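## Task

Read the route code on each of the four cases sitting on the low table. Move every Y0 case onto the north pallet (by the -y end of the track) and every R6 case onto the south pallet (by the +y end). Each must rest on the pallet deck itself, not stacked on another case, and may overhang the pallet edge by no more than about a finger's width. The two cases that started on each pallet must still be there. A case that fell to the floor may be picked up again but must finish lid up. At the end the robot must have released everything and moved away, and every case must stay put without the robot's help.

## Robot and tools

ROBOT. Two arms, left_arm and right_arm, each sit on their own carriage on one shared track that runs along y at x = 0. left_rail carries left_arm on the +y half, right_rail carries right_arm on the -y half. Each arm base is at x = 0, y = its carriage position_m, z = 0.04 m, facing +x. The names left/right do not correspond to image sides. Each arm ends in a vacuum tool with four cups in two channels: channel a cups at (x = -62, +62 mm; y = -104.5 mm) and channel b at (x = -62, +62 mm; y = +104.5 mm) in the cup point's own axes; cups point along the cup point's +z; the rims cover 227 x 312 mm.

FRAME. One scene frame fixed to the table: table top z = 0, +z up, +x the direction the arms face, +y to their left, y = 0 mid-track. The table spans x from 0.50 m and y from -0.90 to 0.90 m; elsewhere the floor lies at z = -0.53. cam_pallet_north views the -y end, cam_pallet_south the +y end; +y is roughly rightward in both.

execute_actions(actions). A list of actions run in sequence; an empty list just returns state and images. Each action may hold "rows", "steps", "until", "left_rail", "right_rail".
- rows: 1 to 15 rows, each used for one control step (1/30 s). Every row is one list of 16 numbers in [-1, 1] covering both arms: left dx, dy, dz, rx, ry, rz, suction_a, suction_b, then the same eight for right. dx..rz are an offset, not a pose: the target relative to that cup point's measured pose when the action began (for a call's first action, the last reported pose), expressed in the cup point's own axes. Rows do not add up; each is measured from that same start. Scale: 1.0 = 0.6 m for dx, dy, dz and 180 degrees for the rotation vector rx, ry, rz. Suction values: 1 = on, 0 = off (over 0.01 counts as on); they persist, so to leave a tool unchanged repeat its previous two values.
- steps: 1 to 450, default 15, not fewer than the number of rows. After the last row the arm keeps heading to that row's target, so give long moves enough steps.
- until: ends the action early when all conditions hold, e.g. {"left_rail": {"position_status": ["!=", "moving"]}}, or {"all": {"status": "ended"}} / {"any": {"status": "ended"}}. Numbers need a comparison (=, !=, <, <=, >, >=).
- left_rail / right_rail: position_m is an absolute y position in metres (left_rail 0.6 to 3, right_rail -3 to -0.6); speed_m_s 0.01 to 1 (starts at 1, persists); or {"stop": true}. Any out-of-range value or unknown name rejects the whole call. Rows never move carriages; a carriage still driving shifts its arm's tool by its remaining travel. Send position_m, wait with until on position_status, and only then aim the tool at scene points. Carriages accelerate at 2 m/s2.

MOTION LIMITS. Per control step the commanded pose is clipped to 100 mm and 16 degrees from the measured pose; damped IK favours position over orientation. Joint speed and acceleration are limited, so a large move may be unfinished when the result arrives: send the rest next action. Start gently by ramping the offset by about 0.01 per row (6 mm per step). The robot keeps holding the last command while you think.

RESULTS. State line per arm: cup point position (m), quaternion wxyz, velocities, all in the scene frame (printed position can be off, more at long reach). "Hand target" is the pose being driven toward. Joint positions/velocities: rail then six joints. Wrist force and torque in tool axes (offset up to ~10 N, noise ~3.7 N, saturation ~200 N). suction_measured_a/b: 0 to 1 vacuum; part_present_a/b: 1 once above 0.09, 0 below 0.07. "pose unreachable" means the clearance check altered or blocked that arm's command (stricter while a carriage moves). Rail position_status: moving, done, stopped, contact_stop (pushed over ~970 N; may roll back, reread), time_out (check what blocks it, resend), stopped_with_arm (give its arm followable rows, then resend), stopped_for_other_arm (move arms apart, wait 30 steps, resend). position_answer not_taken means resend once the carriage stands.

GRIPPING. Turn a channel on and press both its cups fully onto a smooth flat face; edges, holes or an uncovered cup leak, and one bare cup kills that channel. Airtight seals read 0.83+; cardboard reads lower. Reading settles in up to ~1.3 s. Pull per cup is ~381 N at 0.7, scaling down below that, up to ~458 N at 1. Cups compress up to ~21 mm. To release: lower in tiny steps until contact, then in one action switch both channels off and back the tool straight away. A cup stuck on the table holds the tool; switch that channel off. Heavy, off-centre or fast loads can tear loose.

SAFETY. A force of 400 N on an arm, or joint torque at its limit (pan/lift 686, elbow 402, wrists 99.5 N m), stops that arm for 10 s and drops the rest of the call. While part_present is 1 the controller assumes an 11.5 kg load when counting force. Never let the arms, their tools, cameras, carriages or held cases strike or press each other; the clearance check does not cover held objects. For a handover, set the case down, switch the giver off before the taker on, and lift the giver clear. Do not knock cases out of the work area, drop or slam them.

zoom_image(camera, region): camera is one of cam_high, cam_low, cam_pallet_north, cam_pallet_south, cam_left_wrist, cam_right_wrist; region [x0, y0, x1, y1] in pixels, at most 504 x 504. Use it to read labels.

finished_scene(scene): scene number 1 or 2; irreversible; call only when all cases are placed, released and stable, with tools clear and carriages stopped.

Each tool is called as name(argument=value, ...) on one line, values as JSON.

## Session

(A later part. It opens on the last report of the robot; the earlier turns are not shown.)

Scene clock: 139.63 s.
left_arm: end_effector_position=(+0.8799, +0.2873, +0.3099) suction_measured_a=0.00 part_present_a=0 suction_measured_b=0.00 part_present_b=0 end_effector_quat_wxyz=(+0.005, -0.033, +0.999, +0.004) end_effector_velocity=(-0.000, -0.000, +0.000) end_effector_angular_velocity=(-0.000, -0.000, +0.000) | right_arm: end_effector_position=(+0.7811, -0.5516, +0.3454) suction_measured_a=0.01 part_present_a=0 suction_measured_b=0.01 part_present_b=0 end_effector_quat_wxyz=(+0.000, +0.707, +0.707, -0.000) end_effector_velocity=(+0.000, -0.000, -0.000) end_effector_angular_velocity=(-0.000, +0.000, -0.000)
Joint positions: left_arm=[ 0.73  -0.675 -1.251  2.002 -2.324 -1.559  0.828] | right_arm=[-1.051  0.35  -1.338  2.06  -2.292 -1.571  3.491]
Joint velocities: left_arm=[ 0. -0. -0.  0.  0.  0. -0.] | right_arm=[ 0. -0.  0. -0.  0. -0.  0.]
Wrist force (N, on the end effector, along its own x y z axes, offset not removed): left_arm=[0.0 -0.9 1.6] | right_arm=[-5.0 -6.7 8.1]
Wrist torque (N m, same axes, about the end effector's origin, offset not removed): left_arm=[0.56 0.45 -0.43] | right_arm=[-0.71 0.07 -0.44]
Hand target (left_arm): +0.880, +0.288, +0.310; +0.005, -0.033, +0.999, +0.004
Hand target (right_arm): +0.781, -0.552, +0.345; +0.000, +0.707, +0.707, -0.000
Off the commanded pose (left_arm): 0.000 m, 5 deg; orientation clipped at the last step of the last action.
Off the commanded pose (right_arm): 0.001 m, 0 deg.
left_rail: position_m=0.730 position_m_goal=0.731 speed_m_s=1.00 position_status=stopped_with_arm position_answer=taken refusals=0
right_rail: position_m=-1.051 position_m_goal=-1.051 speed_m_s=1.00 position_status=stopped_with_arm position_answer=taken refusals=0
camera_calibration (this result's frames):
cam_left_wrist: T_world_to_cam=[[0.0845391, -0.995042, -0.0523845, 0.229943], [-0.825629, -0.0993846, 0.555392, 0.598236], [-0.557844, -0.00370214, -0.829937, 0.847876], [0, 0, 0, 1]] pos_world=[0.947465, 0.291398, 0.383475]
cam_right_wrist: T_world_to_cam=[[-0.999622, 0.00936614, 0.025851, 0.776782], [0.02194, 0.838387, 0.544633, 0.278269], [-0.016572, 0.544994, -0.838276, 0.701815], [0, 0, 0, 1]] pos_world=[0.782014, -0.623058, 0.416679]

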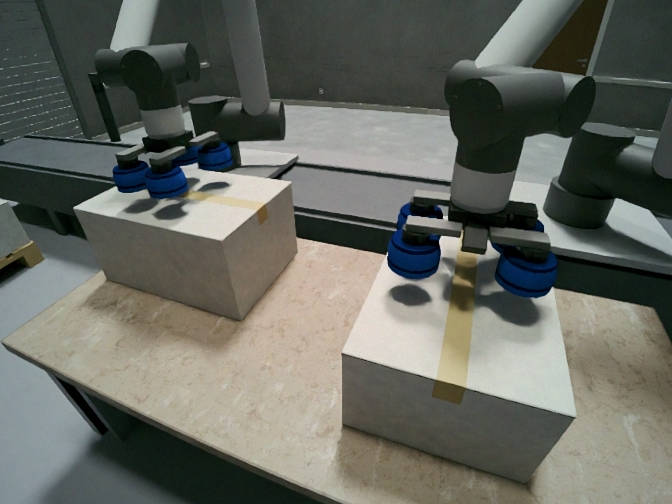

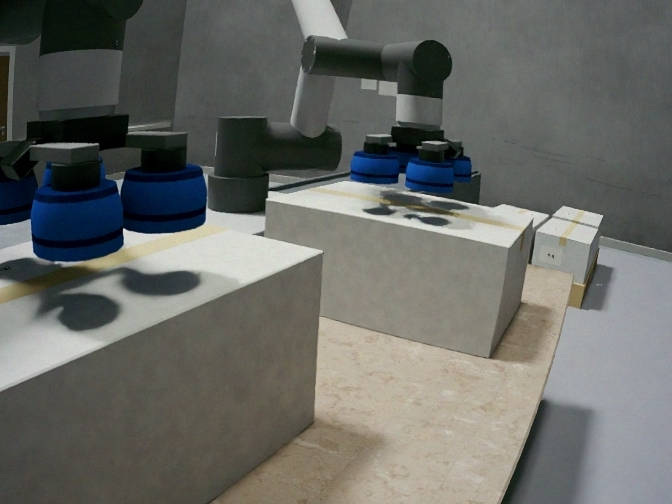

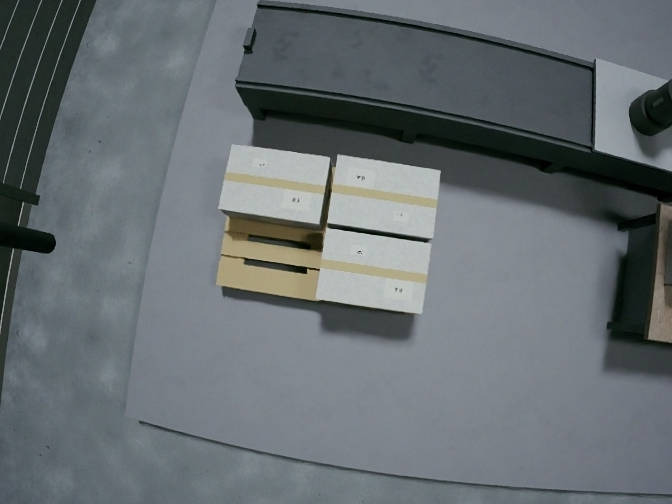

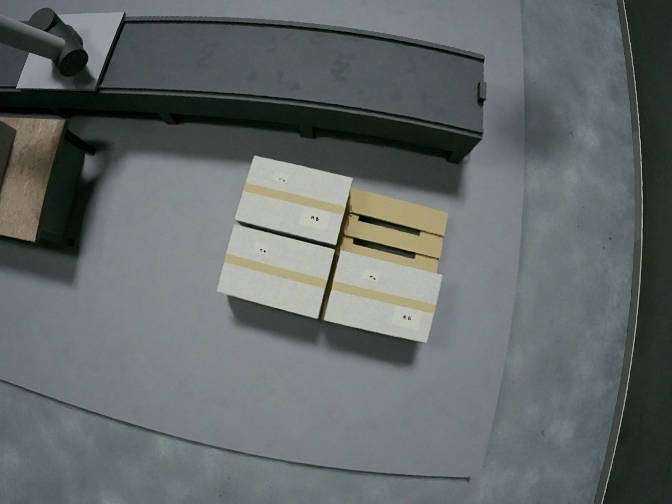

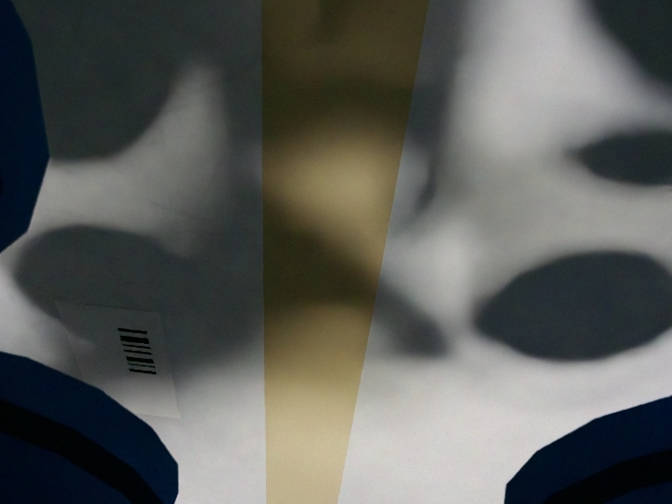

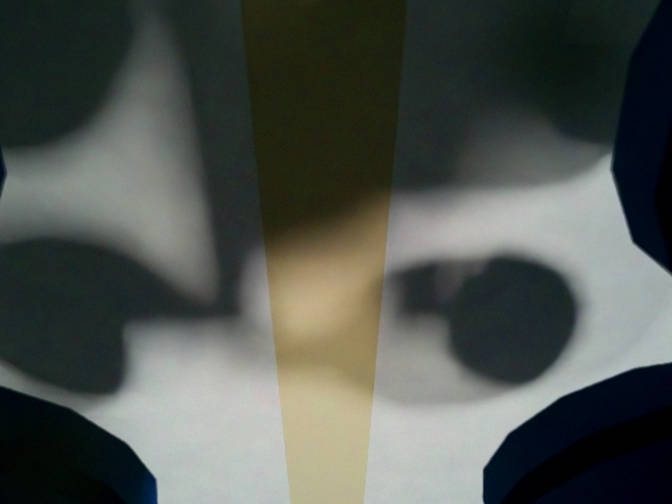

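execute_actions(actions=[{"rows": [[0,0,0.02,0.001,0.001,0.008,0,0, 0,0,0.02,0,0,0,0,0],[0,0,0.045,0.002,0.002,0.017,0,0, 0,0,0.05,0,0,0,0,0],[0,0,0.07,0.0025,0.0032,0.0255,0,0, 0,0,0.075,0,0,0,0,0]], "steps": 3}])

execute_actions(actions=[])

Scene clock: 141.83 s.
left_arm: end_effector_position=(+0.8800, +0.2873, +0.3046) suction_measured_a=0.00 part_present_a=0 suction_measured_b=0.00 part_present_b=0 end_effector_quat_wxyz=(+0.004, -0.029, +1.000, +0.003) end_effector_velocity=(-0.003, +0.004, -0.150) end_effector_angular_velocity=(-0.024, +0.044, -0.267) | right_arm: end_effector_position=(+0.7810, -0.5516, +0.3398) suction_measured_a=0.01 part_present_a=0 suction_measured_b=0.01 part_present_b=0 end_effector_quat_wxyz=(+0.000, +0.707, +0.707, -0.000) end_effector_velocity=(-0.005, -0.002, -0.161) end_effector_angular_velocity=(-0.004, +0.012, -0.000)
Joint positions: left_arm=[ 0.73  -0.675 -1.247  2.004 -2.331 -1.561  0.839] | right_arm=[-1.051  0.35  -1.333  2.063 -2.3   -1.571  3.491]
Joint velocities: left_arm=[ 0.     0.015  0.132  0.076 -0.192 -0.047  0.282] | right_arm=[ 0.    -0.     0.138  0.103 -0.23  -0.     0.   ]
Wrist force (N, on the end effector, along its own x y z axes, offset not removed): left_arm=[-0.3 0.7 -7.0] | right_arm=[-0.2 -4.9 -0.1]
Wrist torque (N m, same axes, about the end effector's origin, offset not removed): left_arm=[0.71 0.40 -0.55] | right_arm=[-0.60 -0.46 -0.27]
Hand target (left_arm): +0.879, +0.289, +0.269; -0.001, +0.005, +1.000, +0.001
Hand target (right_arm): +0.779, -0.552, +0.302; -0.000, +0.707, +0.707, -0.001
Off the commanded pose (left_arm): 0.037 m, 4 deg.
Off the commanded pose (right_arm): 0.039 m, 0 deg.
left_rail: position_m=0.730 position_m_goal=0.731 speed_m_s=1.00 position_status=stopped_with_arm position_answer=taken refusals=0
right_rail: position_m=-1.051 position_m_goal=-1.051 speed_m_s=1.00 position_status=stopped_with_arm position_answer=taken refusals=0
camera_calibration (this result's frames):
cam_left_wrist: T_world_to_cam=[[0.0746175, -0.995895, -0.0512414, 0.238324], [-0.825769, -0.0905144, 0.556699, 0.598403], [-0.559051, 0.00077411, -0.829133, 0.843031], [0, 0, 0, 1]] pos_world=[0.947657, 0.290857, 0.378066]
cam_right_wrist: T_world_to_cam=[[-0.999614, 0.00936456, 0.02614, 0.776804], [0.0220944, 0.838445, 0.544538, 0.281245], [-0.0168176, 0.544906, -0.838329, 0.697313], [0, 0, 0, 1]] pos_world=[0.782017, -0.623052, 0.411123]

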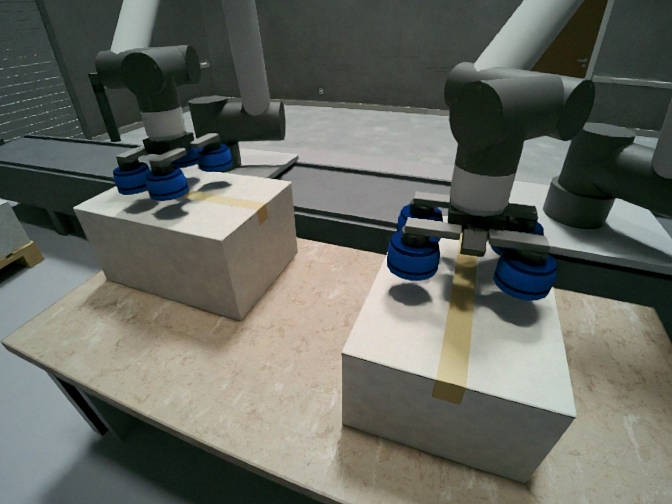

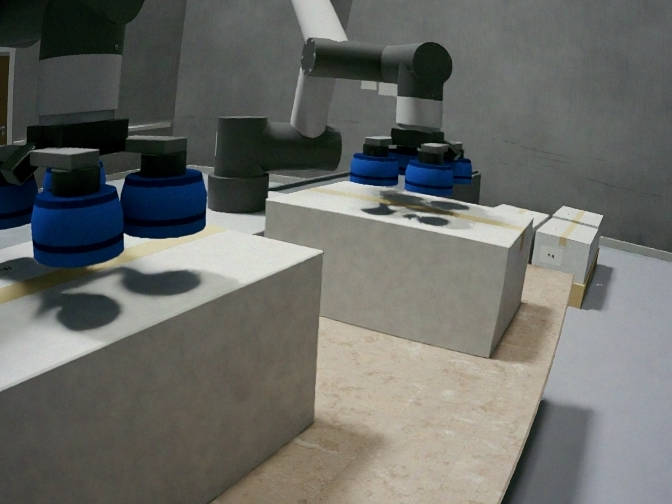

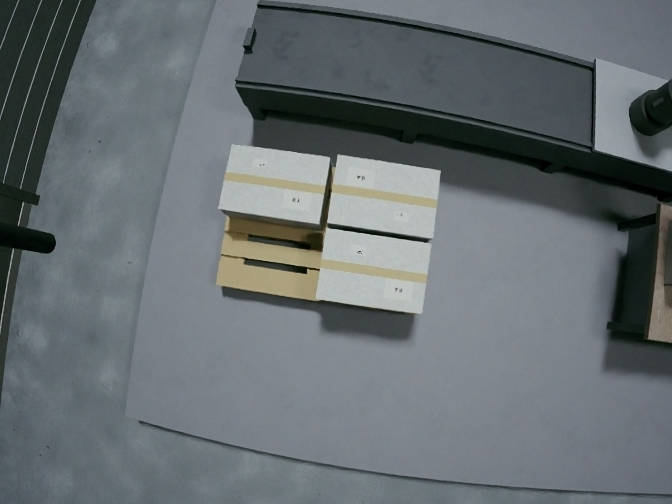

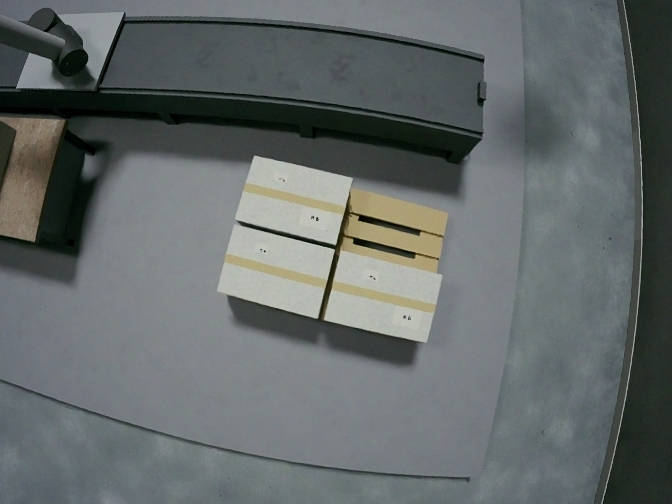

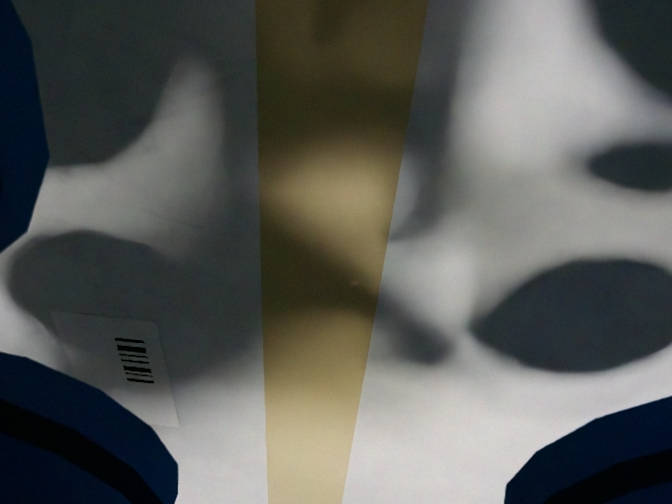

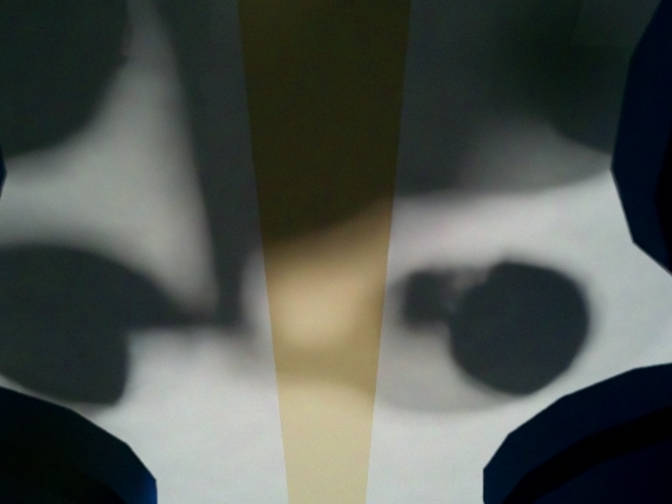

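Scene clock: 141.83 s.
left_arm: end_effector_position=(+0.8800, +0.2873, +0.3046) suction_measured_a=0.00 part_present_a=0 suction_measured_b=0.00 part_present_b=0 end_effector_quat_wxyz=(+0.004, -0.029, +1.000, +0.003) end_effector_velocity=(-0.003, +0.004, -0.150) end_effector_angular_velocity=(-0.024, +0.044, -0.267) | right_arm: end_effector_position=(+0.7810, -0.5516, +0.3398) suction_measured_a=0.01 part_present_a=0 suction_measured_b=0.01 part_present_b=0 end_effector_quat_wxyz=(+0.000, +0.707, +0.707, -0.000) end_effector_velocity=(-0.005, -0.002, -0.161) end_effector_angular_velocity=(-0.004, +0.012, -0.000)
Joint positions: left_arm=[ 0.73  -0.675 -1.247  2.004 -2.331 -1.561  0.839] | right_arm=[-1.051  0.35  -1.333  2.063 -2.3   -1.571  3.491]
Joint velocities: left_arm=[ 0.     0.015  0.132  0.076 -0.192 -0.047  0.282] | right_arm=[ 0.    -0.     0.138  0.103 -0.23  -0.     0.   ]
Wrist force (N, on the end effector, along its own x y z axes, offset not removed): left_arm=[-0.3 0.7 -7.0] | right_arm=[-0.2 -4.9 -0.1]
Wrist torque (N m, same axes, about the end effector's origin, offset not removed): left_arm=[0.71 0.40 -0.55] | right_arm=[-0.60 -0.46 -0.27]
Hand target (left_arm): +0.879, +0.289, +0.269; -0.001, +0.005, +1.000, +0.001
Hand target (right_arm): +0.779, -0.552, +0.302; -0.000, +0.707, +0.707, -0.001
Off the commanded pose (left_arm): 0.037 m, 4 deg.
Off the commanded pose (right_arm): 0.039 m, 0 deg.
left_rail: position_m=0.730 position_m_goal=0.731 speed_m_s=1.00 position_status=stopped_with_arm position_answer=taken refusals=0
right_rail: position_m=-1.051 position_m_goal=-1.051 speed_m_s=1.00 position_status=stopped_with_arm position_answer=taken refusals=0
camera_calibration (this result's frames):
cam_left_wrist: T_world_to_cam=[[0.0746175, -0.995895, -0.0512414, 0.238324], [-0.825769, -0.0905144, 0.556699, 0.598403], [-0.559051, 0.00077411, -0.829133, 0.843031], [0, 0, 0, 1]] pos_world=[0.947657, 0.290857, 0.378066]
cam_right_wrist: T_world_to_cam=[[-0.999614, 0.00936456, 0.02614, 0.776804], [0.0220944, 0.838445, 0.544538, 0.281245], [-0.0168176, 0.544906, -0.838329, 0.697313], [0, 0, 0, 1]] pos_world=[0.782017, -0.623052, 0.411123]

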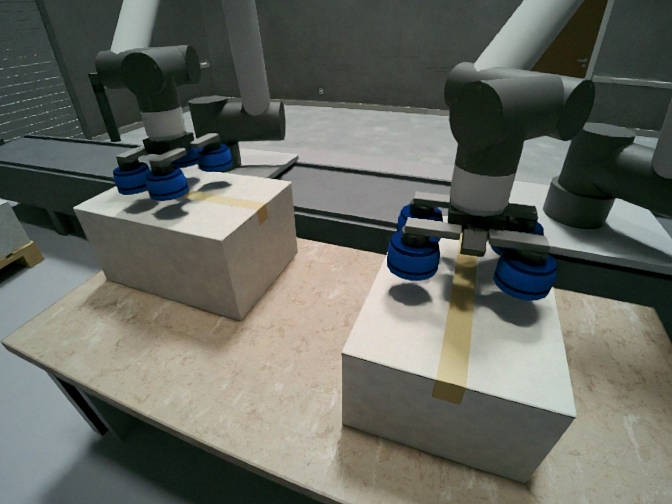

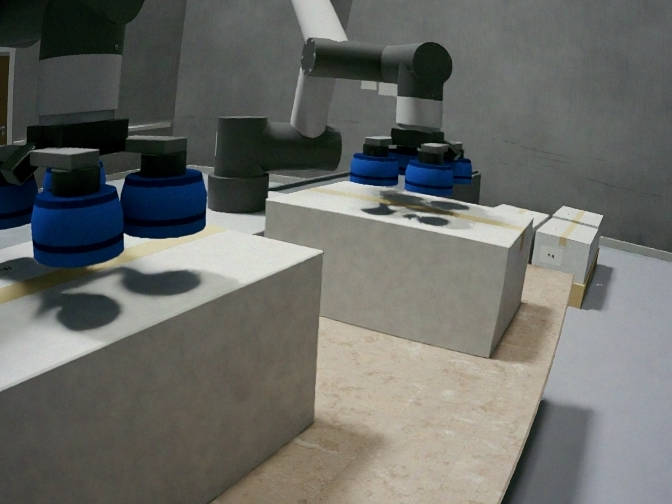

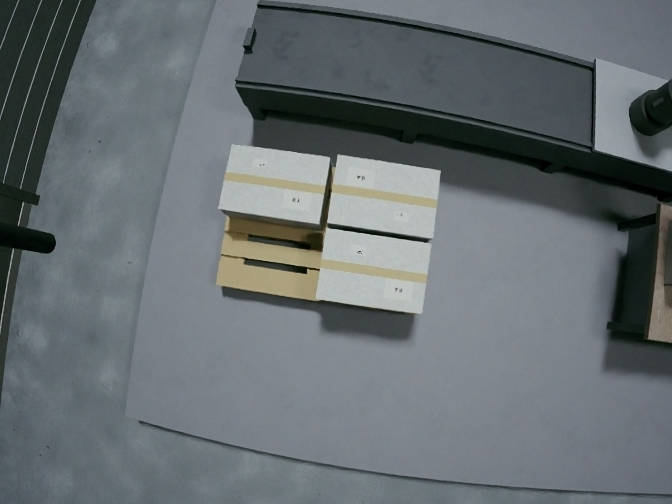

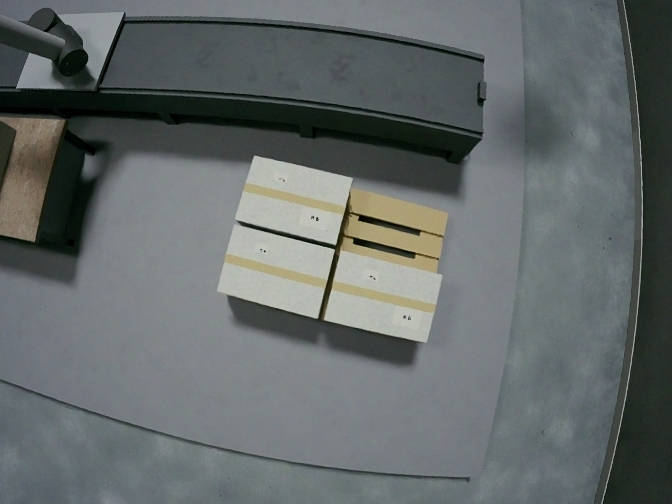

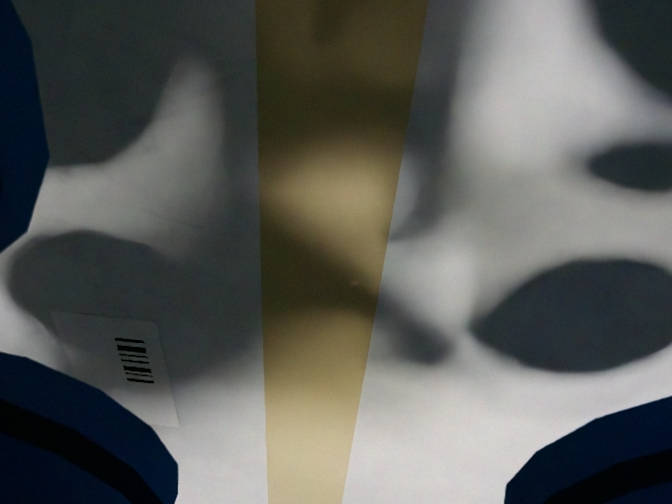

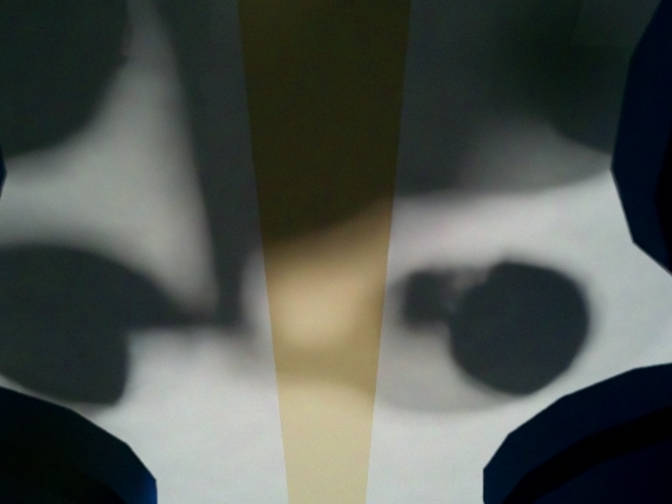

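execute_actions(actions=[])

Scene clock: 142.17 s.
left_arm: end_effector_position=(+0.8791, +0.2883, +0.2715) suction_measured_a=0.00 part_present_a=0 suction_measured_b=0.00 part_present_b=0 end_effector_quat_wxyz=(-0.000, +0.003, +1.000, +0.001) end_effector_velocity=(-0.001, +0.001, -0.020) end_effector_angular_velocity=(-0.003, +0.005, -0.040) | right_arm: end_effector_position=(+0.7795, -0.5522, +0.3045) suction_measured_a=0.01 part_present_a=0 suction_measured_b=0.01 part_present_b=0 end_effector_quat_wxyz=(-0.000, +0.707, +0.707, -0.001) end_effector_velocity=(-0.001, -0.001, -0.022) end_effector_angular_velocity=(-0.000, +0.000, +0.001)
Joint positions: left_arm=[ 0.73  -0.672 -1.217  2.021 -2.373 -1.57   0.905] | right_arm=[-1.051  0.35  -1.303  2.086 -2.352 -1.571  3.491]
Joint velocities: left_arm=[ 0.     0.002  0.018  0.01  -0.027 -0.006  0.042] | right_arm=[ 0.    -0.     0.019  0.015 -0.033  0.    -0.001]
Wrist force (N, on the end effector, along its own x y z axes, offset not removed): left_arm=[1.7 -0.4 -0.7] | right_arm=[-3.7 -2.5 9.0]
Wrist torque (N m, same axes, about the end effector's origin, offset not removed): left_arm=[0.65 0.20 -0.52] | right_arm=[-0.28 -0.09 -0.35]
Hand target (left_arm): +0.879, +0.289, +0.269; -0.001, +0.005, +1.000, +0.001
Hand target (right_arm): +0.779, -0.552, +0.302; -0.000, +0.707, +0.707, -0.001
Off the commanded pose (left_arm): 0.004 m, 0 deg.
Off the commanded pose (right_arm): 0.005 m, 0 deg.
left_rail: position_m=0.730 position_m_goal=0.731 speed_m_s=1.00 position_status=stopped_with_arm position_answer=taken refusals=0
right_rail: position_m=-1.051 position_m_goal=-1.051 speed_m_s=1.00 position_status=stopped_with_arm position_answer=taken refusals=0
camera_calibration (this result's frames):
cam_left_wrist: T_world_to_cam=[[0.0115878, -0.998801, -0.0475737, 0.292942], [-0.824634, -0.0364543, 0.56449, 0.597476], [-0.565547, 0.0326897, -0.824068, 0.810262], [0, 0, 0, 1]] pos_world=[0.947546, 0.287884, 0.344378]
cam_right_wrist: T_world_to_cam=[[-0.999577, 0.00938278, 0.0275143, 0.775735], [0.0228493, 0.838719, 0.544084, 0.300708], [-0.0179718, 0.544483, -0.838579, 0.66882], [0, 0, 0, 1]] pos_world=[0.780556, -0.623649, 0.375904]

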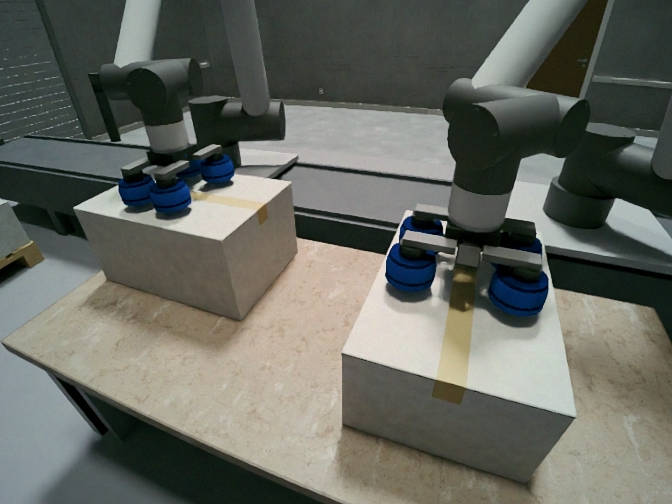

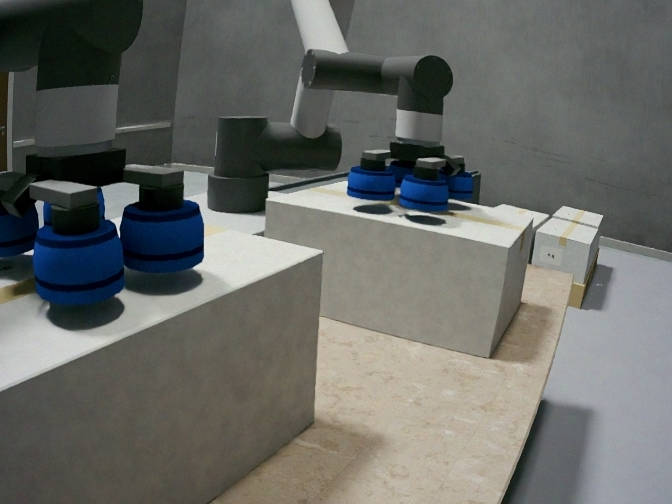

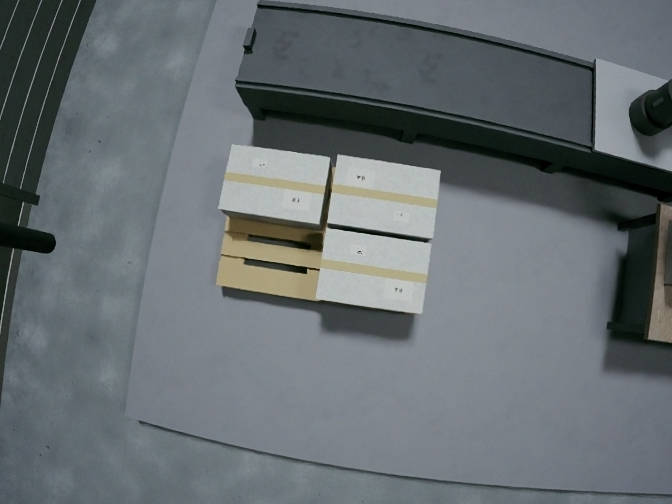

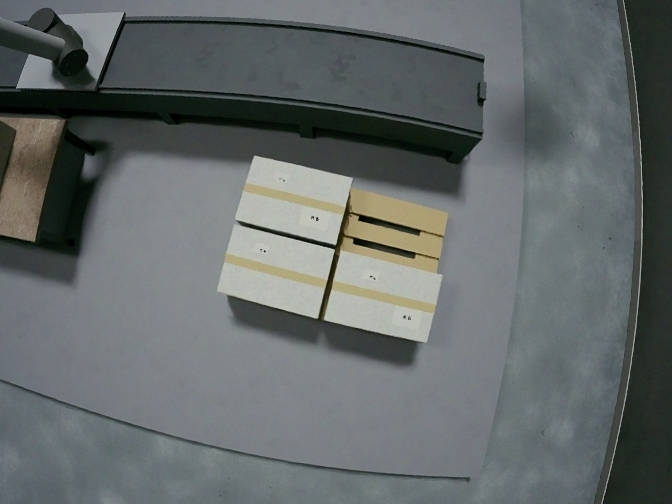

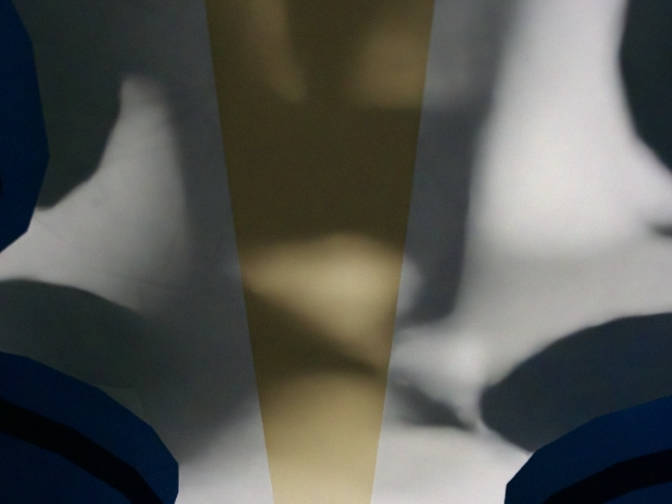

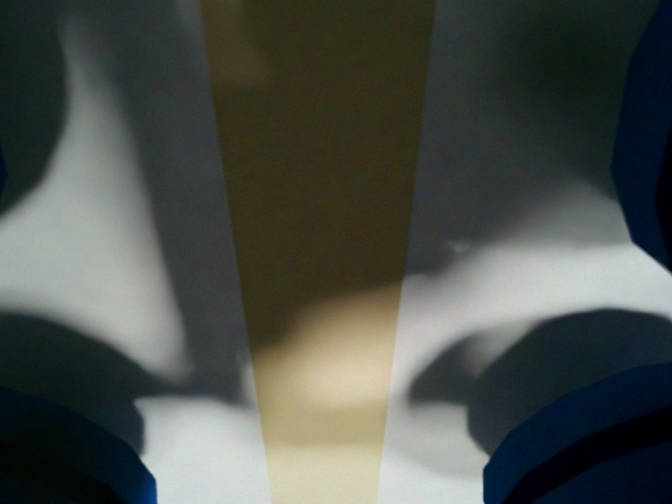

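execute_actions(actions=[{"rows": [[-0.001,0.006,0.010,0,0,0.002,0,0, 0,0.001,0.010,0,0,0,0,0],[-0.0015,0.011,0.020,0,0,0.002,0,0, 0,0.0025,0.021,0,0,0,0,0],[-0.0015,0.011,0.032,0,0,0.002,0,0, 0,0.0025,0.033,0,0,0,0,0],[-0.0015,0.011,0.044,0,0,0.002,0,0, 0,0.0025,0.045,0,0,0,0,0],[-0.0015,0.011,0.055,0,0,0.002,0,0, 0,0.0025,0.056,0,0,0,0,0],[-0.0015,0.011,0.063,0,0,0.002,1,1, 0,0.0025,0.065,0,0,0,1,1],[-0.0015,0.011,0.069,0,0,0.002,1,1, 0,0.0025,0.071,0,0,0,1,1]], "steps": 8}])

Scene clock: 144.40 s.
left_arm: end_effector_position=(+0.8794, +0.2938, +0.2475) suction_measured_a=0.00 part_present_a=0 suction_measured_b=0.00 part_present_b=0 end_effector_quat_wxyz=(-0.001, +0.006, +1.000, +0.001) end_effector_velocity=(-0.000, +0.013, -0.131) end_effector_angular_velocity=(+0.004, +0.002, -0.002) | right_arm: end_effector_position=(+0.7802, -0.5525, +0.2799) suction_measured_a=0.08 part_present_a=0 suction_measured_b=0.09 part_present_b=0 end_effector_quat_wxyz=(-0.000, +0.707, +0.707, -0.001) end_effector_velocity=(-0.005, -0.003, -0.141) end_effector_angular_velocity=(-0.006, +0.015, +0.000)
Joint positions: left_arm=[ 0.73  -0.667 -1.196  2.035 -2.407 -1.57   0.915] | right_arm=[-1.051  0.35  -1.278  2.099 -2.389 -1.571  3.491]
Joint velocities: left_arm=[ 0.     0.01   0.121  0.067 -0.185  0.002  0.012] | right_arm=[ 0.    -0.001  0.135  0.076 -0.195  0.    -0.001]
Wrist force (N, on the end effector, along its own x y z axes, offset not removed): left_arm=[2.4 -0.6 -0.9] | right_arm=[-0.9 -6.1 28.2]
Wrist torque (N m, same axes, about the end effector's origin, offset not removed): left_arm=[0.76 0.06 -0.48] | right_arm=[-0.51 -0.13 -0.31]
Hand target (left_arm): +0.880, +0.295, +0.231; -0.001, +0.006, +1.000, +0.001
Hand target (right_arm): +0.780, -0.553, +0.262; -0.000, +0.707, +0.707, -0.001
Off the commanded pose (left_arm): 0.017 m, 0 deg.
Off the commanded pose (right_arm): 0.018 m, 0 deg.
left_rail: position_m=0.730 position_m_goal=0.731 speed_m_s=1.00 position_status=stopped_with_arm position_answer=taken refusals=0
right_rail: position_m=-1.051 position_m_goal=-1.051 speed_m_s=1.00 position_status=stopped_with_arm position_answer=taken refusals=0
camera_calibration (this result's frames):
cam_left_wrist: T_world_to_cam=[[0.00557037, -0.99884, -0.0478308, 0.302619], [-0.824413, -0.0316583, 0.565103, 0.609783], [-0.565961, 0.0362845, -0.823633, 0.789682], [0, 0, 0, 1]] pos_world=[0.947957, 0.29292, 0.320293]
cam_right_wrist: T_world_to_cam=[[-0.999557, 0.00939575, 0.0282501, 0.776895], [0.023255, 0.838886, 0.543811, 0.314197], [-0.0185891, 0.544227, -0.838732, 0.648658], [0, 0, 0, 1]] pos_world=[0.781302, -0.623892, 0.35124]

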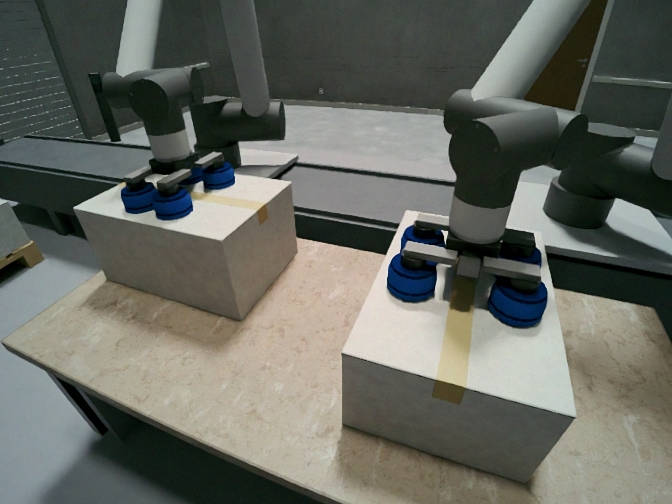

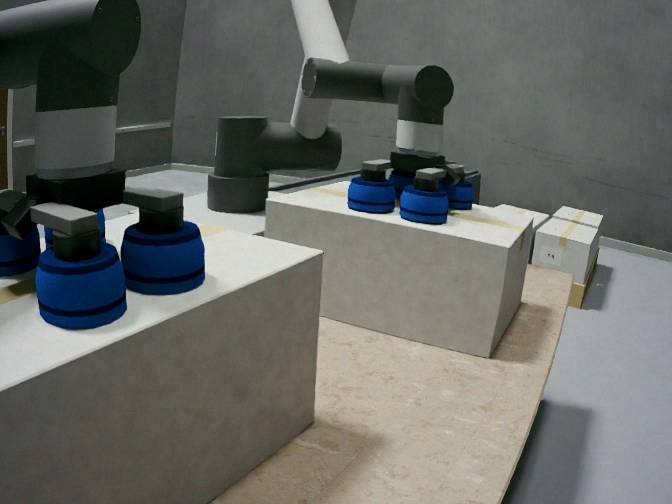

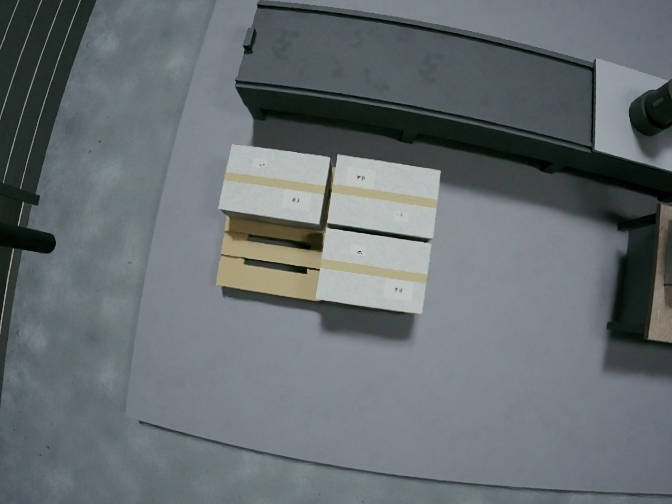

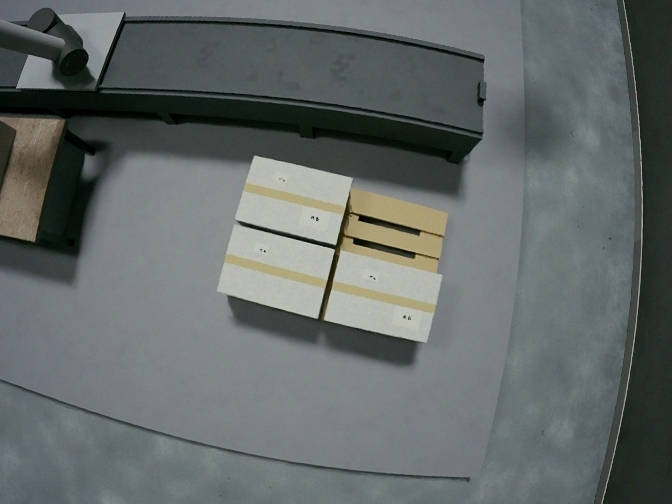

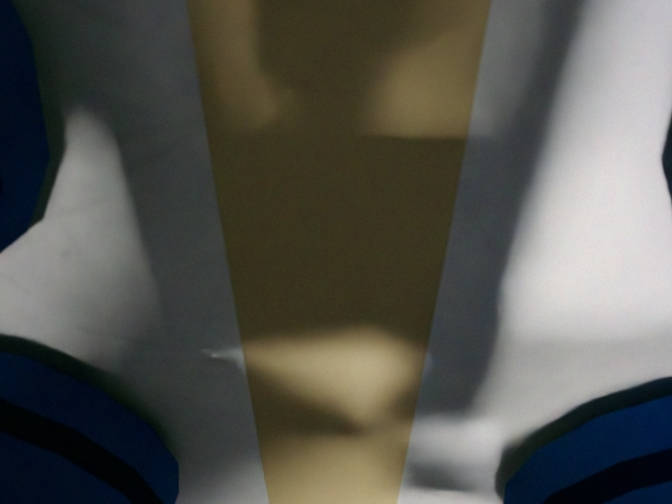

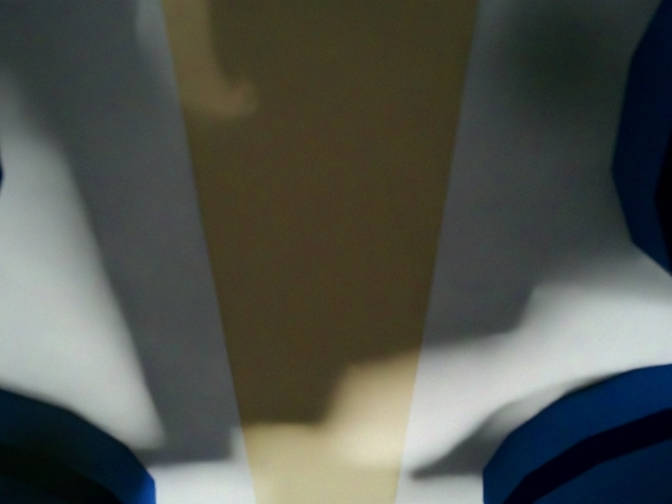

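execute_actions(actions=[])

Scene clock: 145.13 s.
left_arm: end_effector_position=(+0.8796, +0.2954, +0.2306) suction_measured_a=0.99 part_present_a=1 suction_measured_b=0.99 part_present_b=1 end_effector_quat_wxyz=(-0.001, +0.006, +1.000, +0.001) end_effector_velocity=(-0.000, +0.000, -0.000) end_effector_angular_velocity=(+0.000, +0.000, -0.000) | right_arm: end_effector_position=(+0.7804, -0.5526, +0.2624) suction_measured_a=0.94 part_present_a=1 suction_measured_b=0.94 part_present_b=1 end_effector_quat_wxyz=(-0.000, +0.707, +0.707, -0.001) end_effector_velocity=(+0.000, +0.000, -0.000) end_effector_angular_velocity=(+0.000, -0.000, -0.000)
Joint positions: left_arm=[ 0.73  -0.666 -1.18   2.044 -2.432 -1.57   0.917] | right_arm=[-1.051  0.35  -1.261  2.108 -2.415 -1.571  3.491]
Joint velocities: left_arm=[ 0.  0.  0.  0. -0. -0.  0.] | right_arm=[ 0. -0.  0.  0. -0. -0.  0.]
Wrist force (N, on the end effector, along its own x y z axes, offset not removed): left_arm=[1.6 1.2 -15.4] | right_arm=[1.8 -6.6 56.2]
Wrist torque (N m, same axes, about the end effector's origin, offset not removed): left_arm=[1.22 -5.84 -0.53] | right_arm=[-1.42 5.05 -0.37]
Hand target (left_arm): +0.880, +0.295, +0.231; -0.001, +0.006, +1.000, +0.001
Hand target (right_arm): +0.780, -0.553, +0.262; -0.000, +0.707, +0.707, -0.001
Off the commanded pose (left_arm): 0.001 m, 0 deg.
Off the commanded pose (right_arm): 0.001 m, 0 deg.
left_rail: position_m=0.730 position_m_goal=0.731 speed_m_s=1.00 position_status=stopped_with_arm position_answer=taken refusals=0
right_rail: position_m=-1.051 position_m_goal=-1.051 speed_m_s=1.00 position_status=stopped_with_arm position_answer=taken refusals=0
camera_calibration (this result's frames):
cam_left_wrist: T_world_to_cam=[[0.00533238, -0.998839, -0.0478842, 0.303591], [-0.824644, -0.0314777, 0.564775, 0.619733], [-0.565626, 0.0364759, -0.823855, 0.775516], [0, 0, 0, 1]] pos_world=[0.948092, 0.294459, 0.30344]
cam_right_wrist: T_world_to_cam=[[-0.999562, 0.00940032, 0.0280616, 0.777705], [0.0231576, 0.838845, 0.543877, 0.323809], [-0.0184267, 0.544289, -0.838695, 0.634004], [0, 0, 0, 1]] pos_world=[0.781549, -0.624018, 0.333801]

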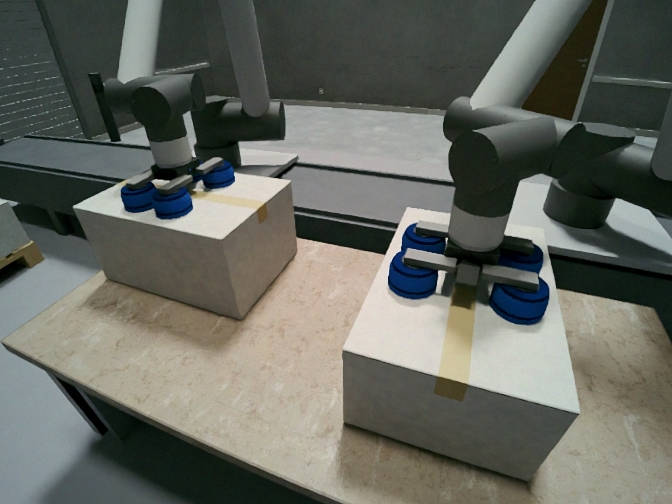

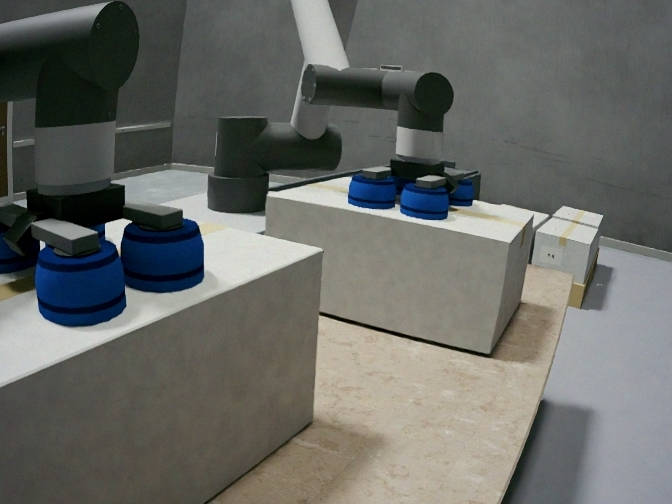

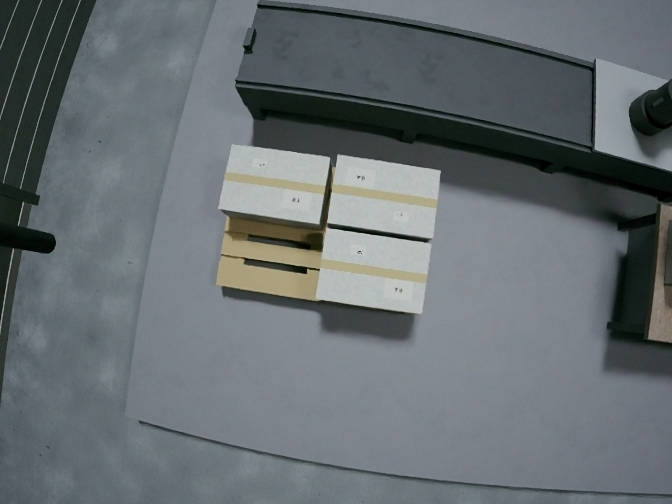

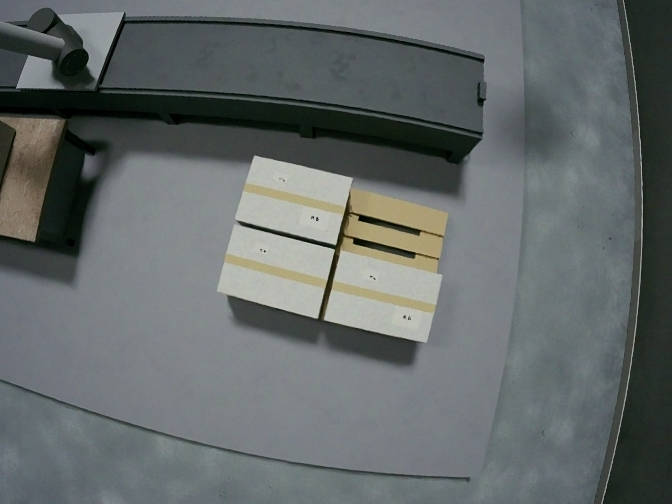

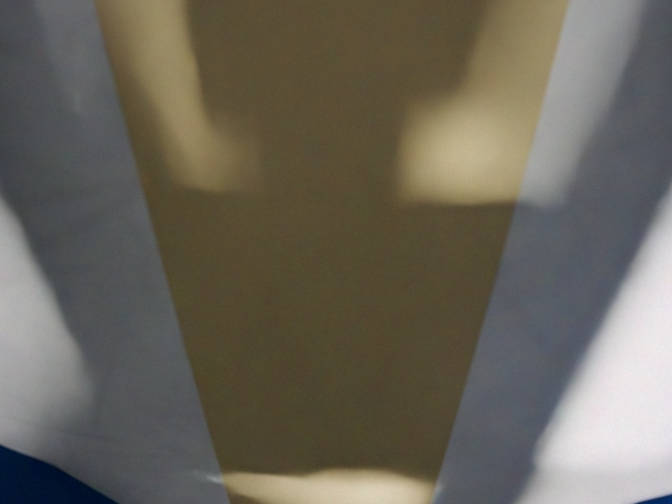

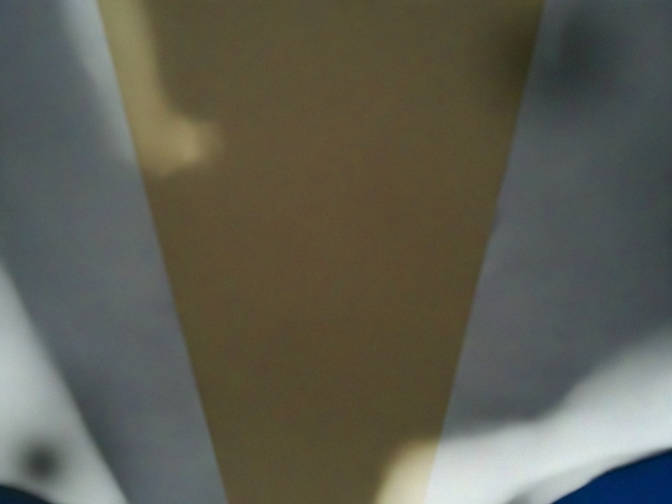

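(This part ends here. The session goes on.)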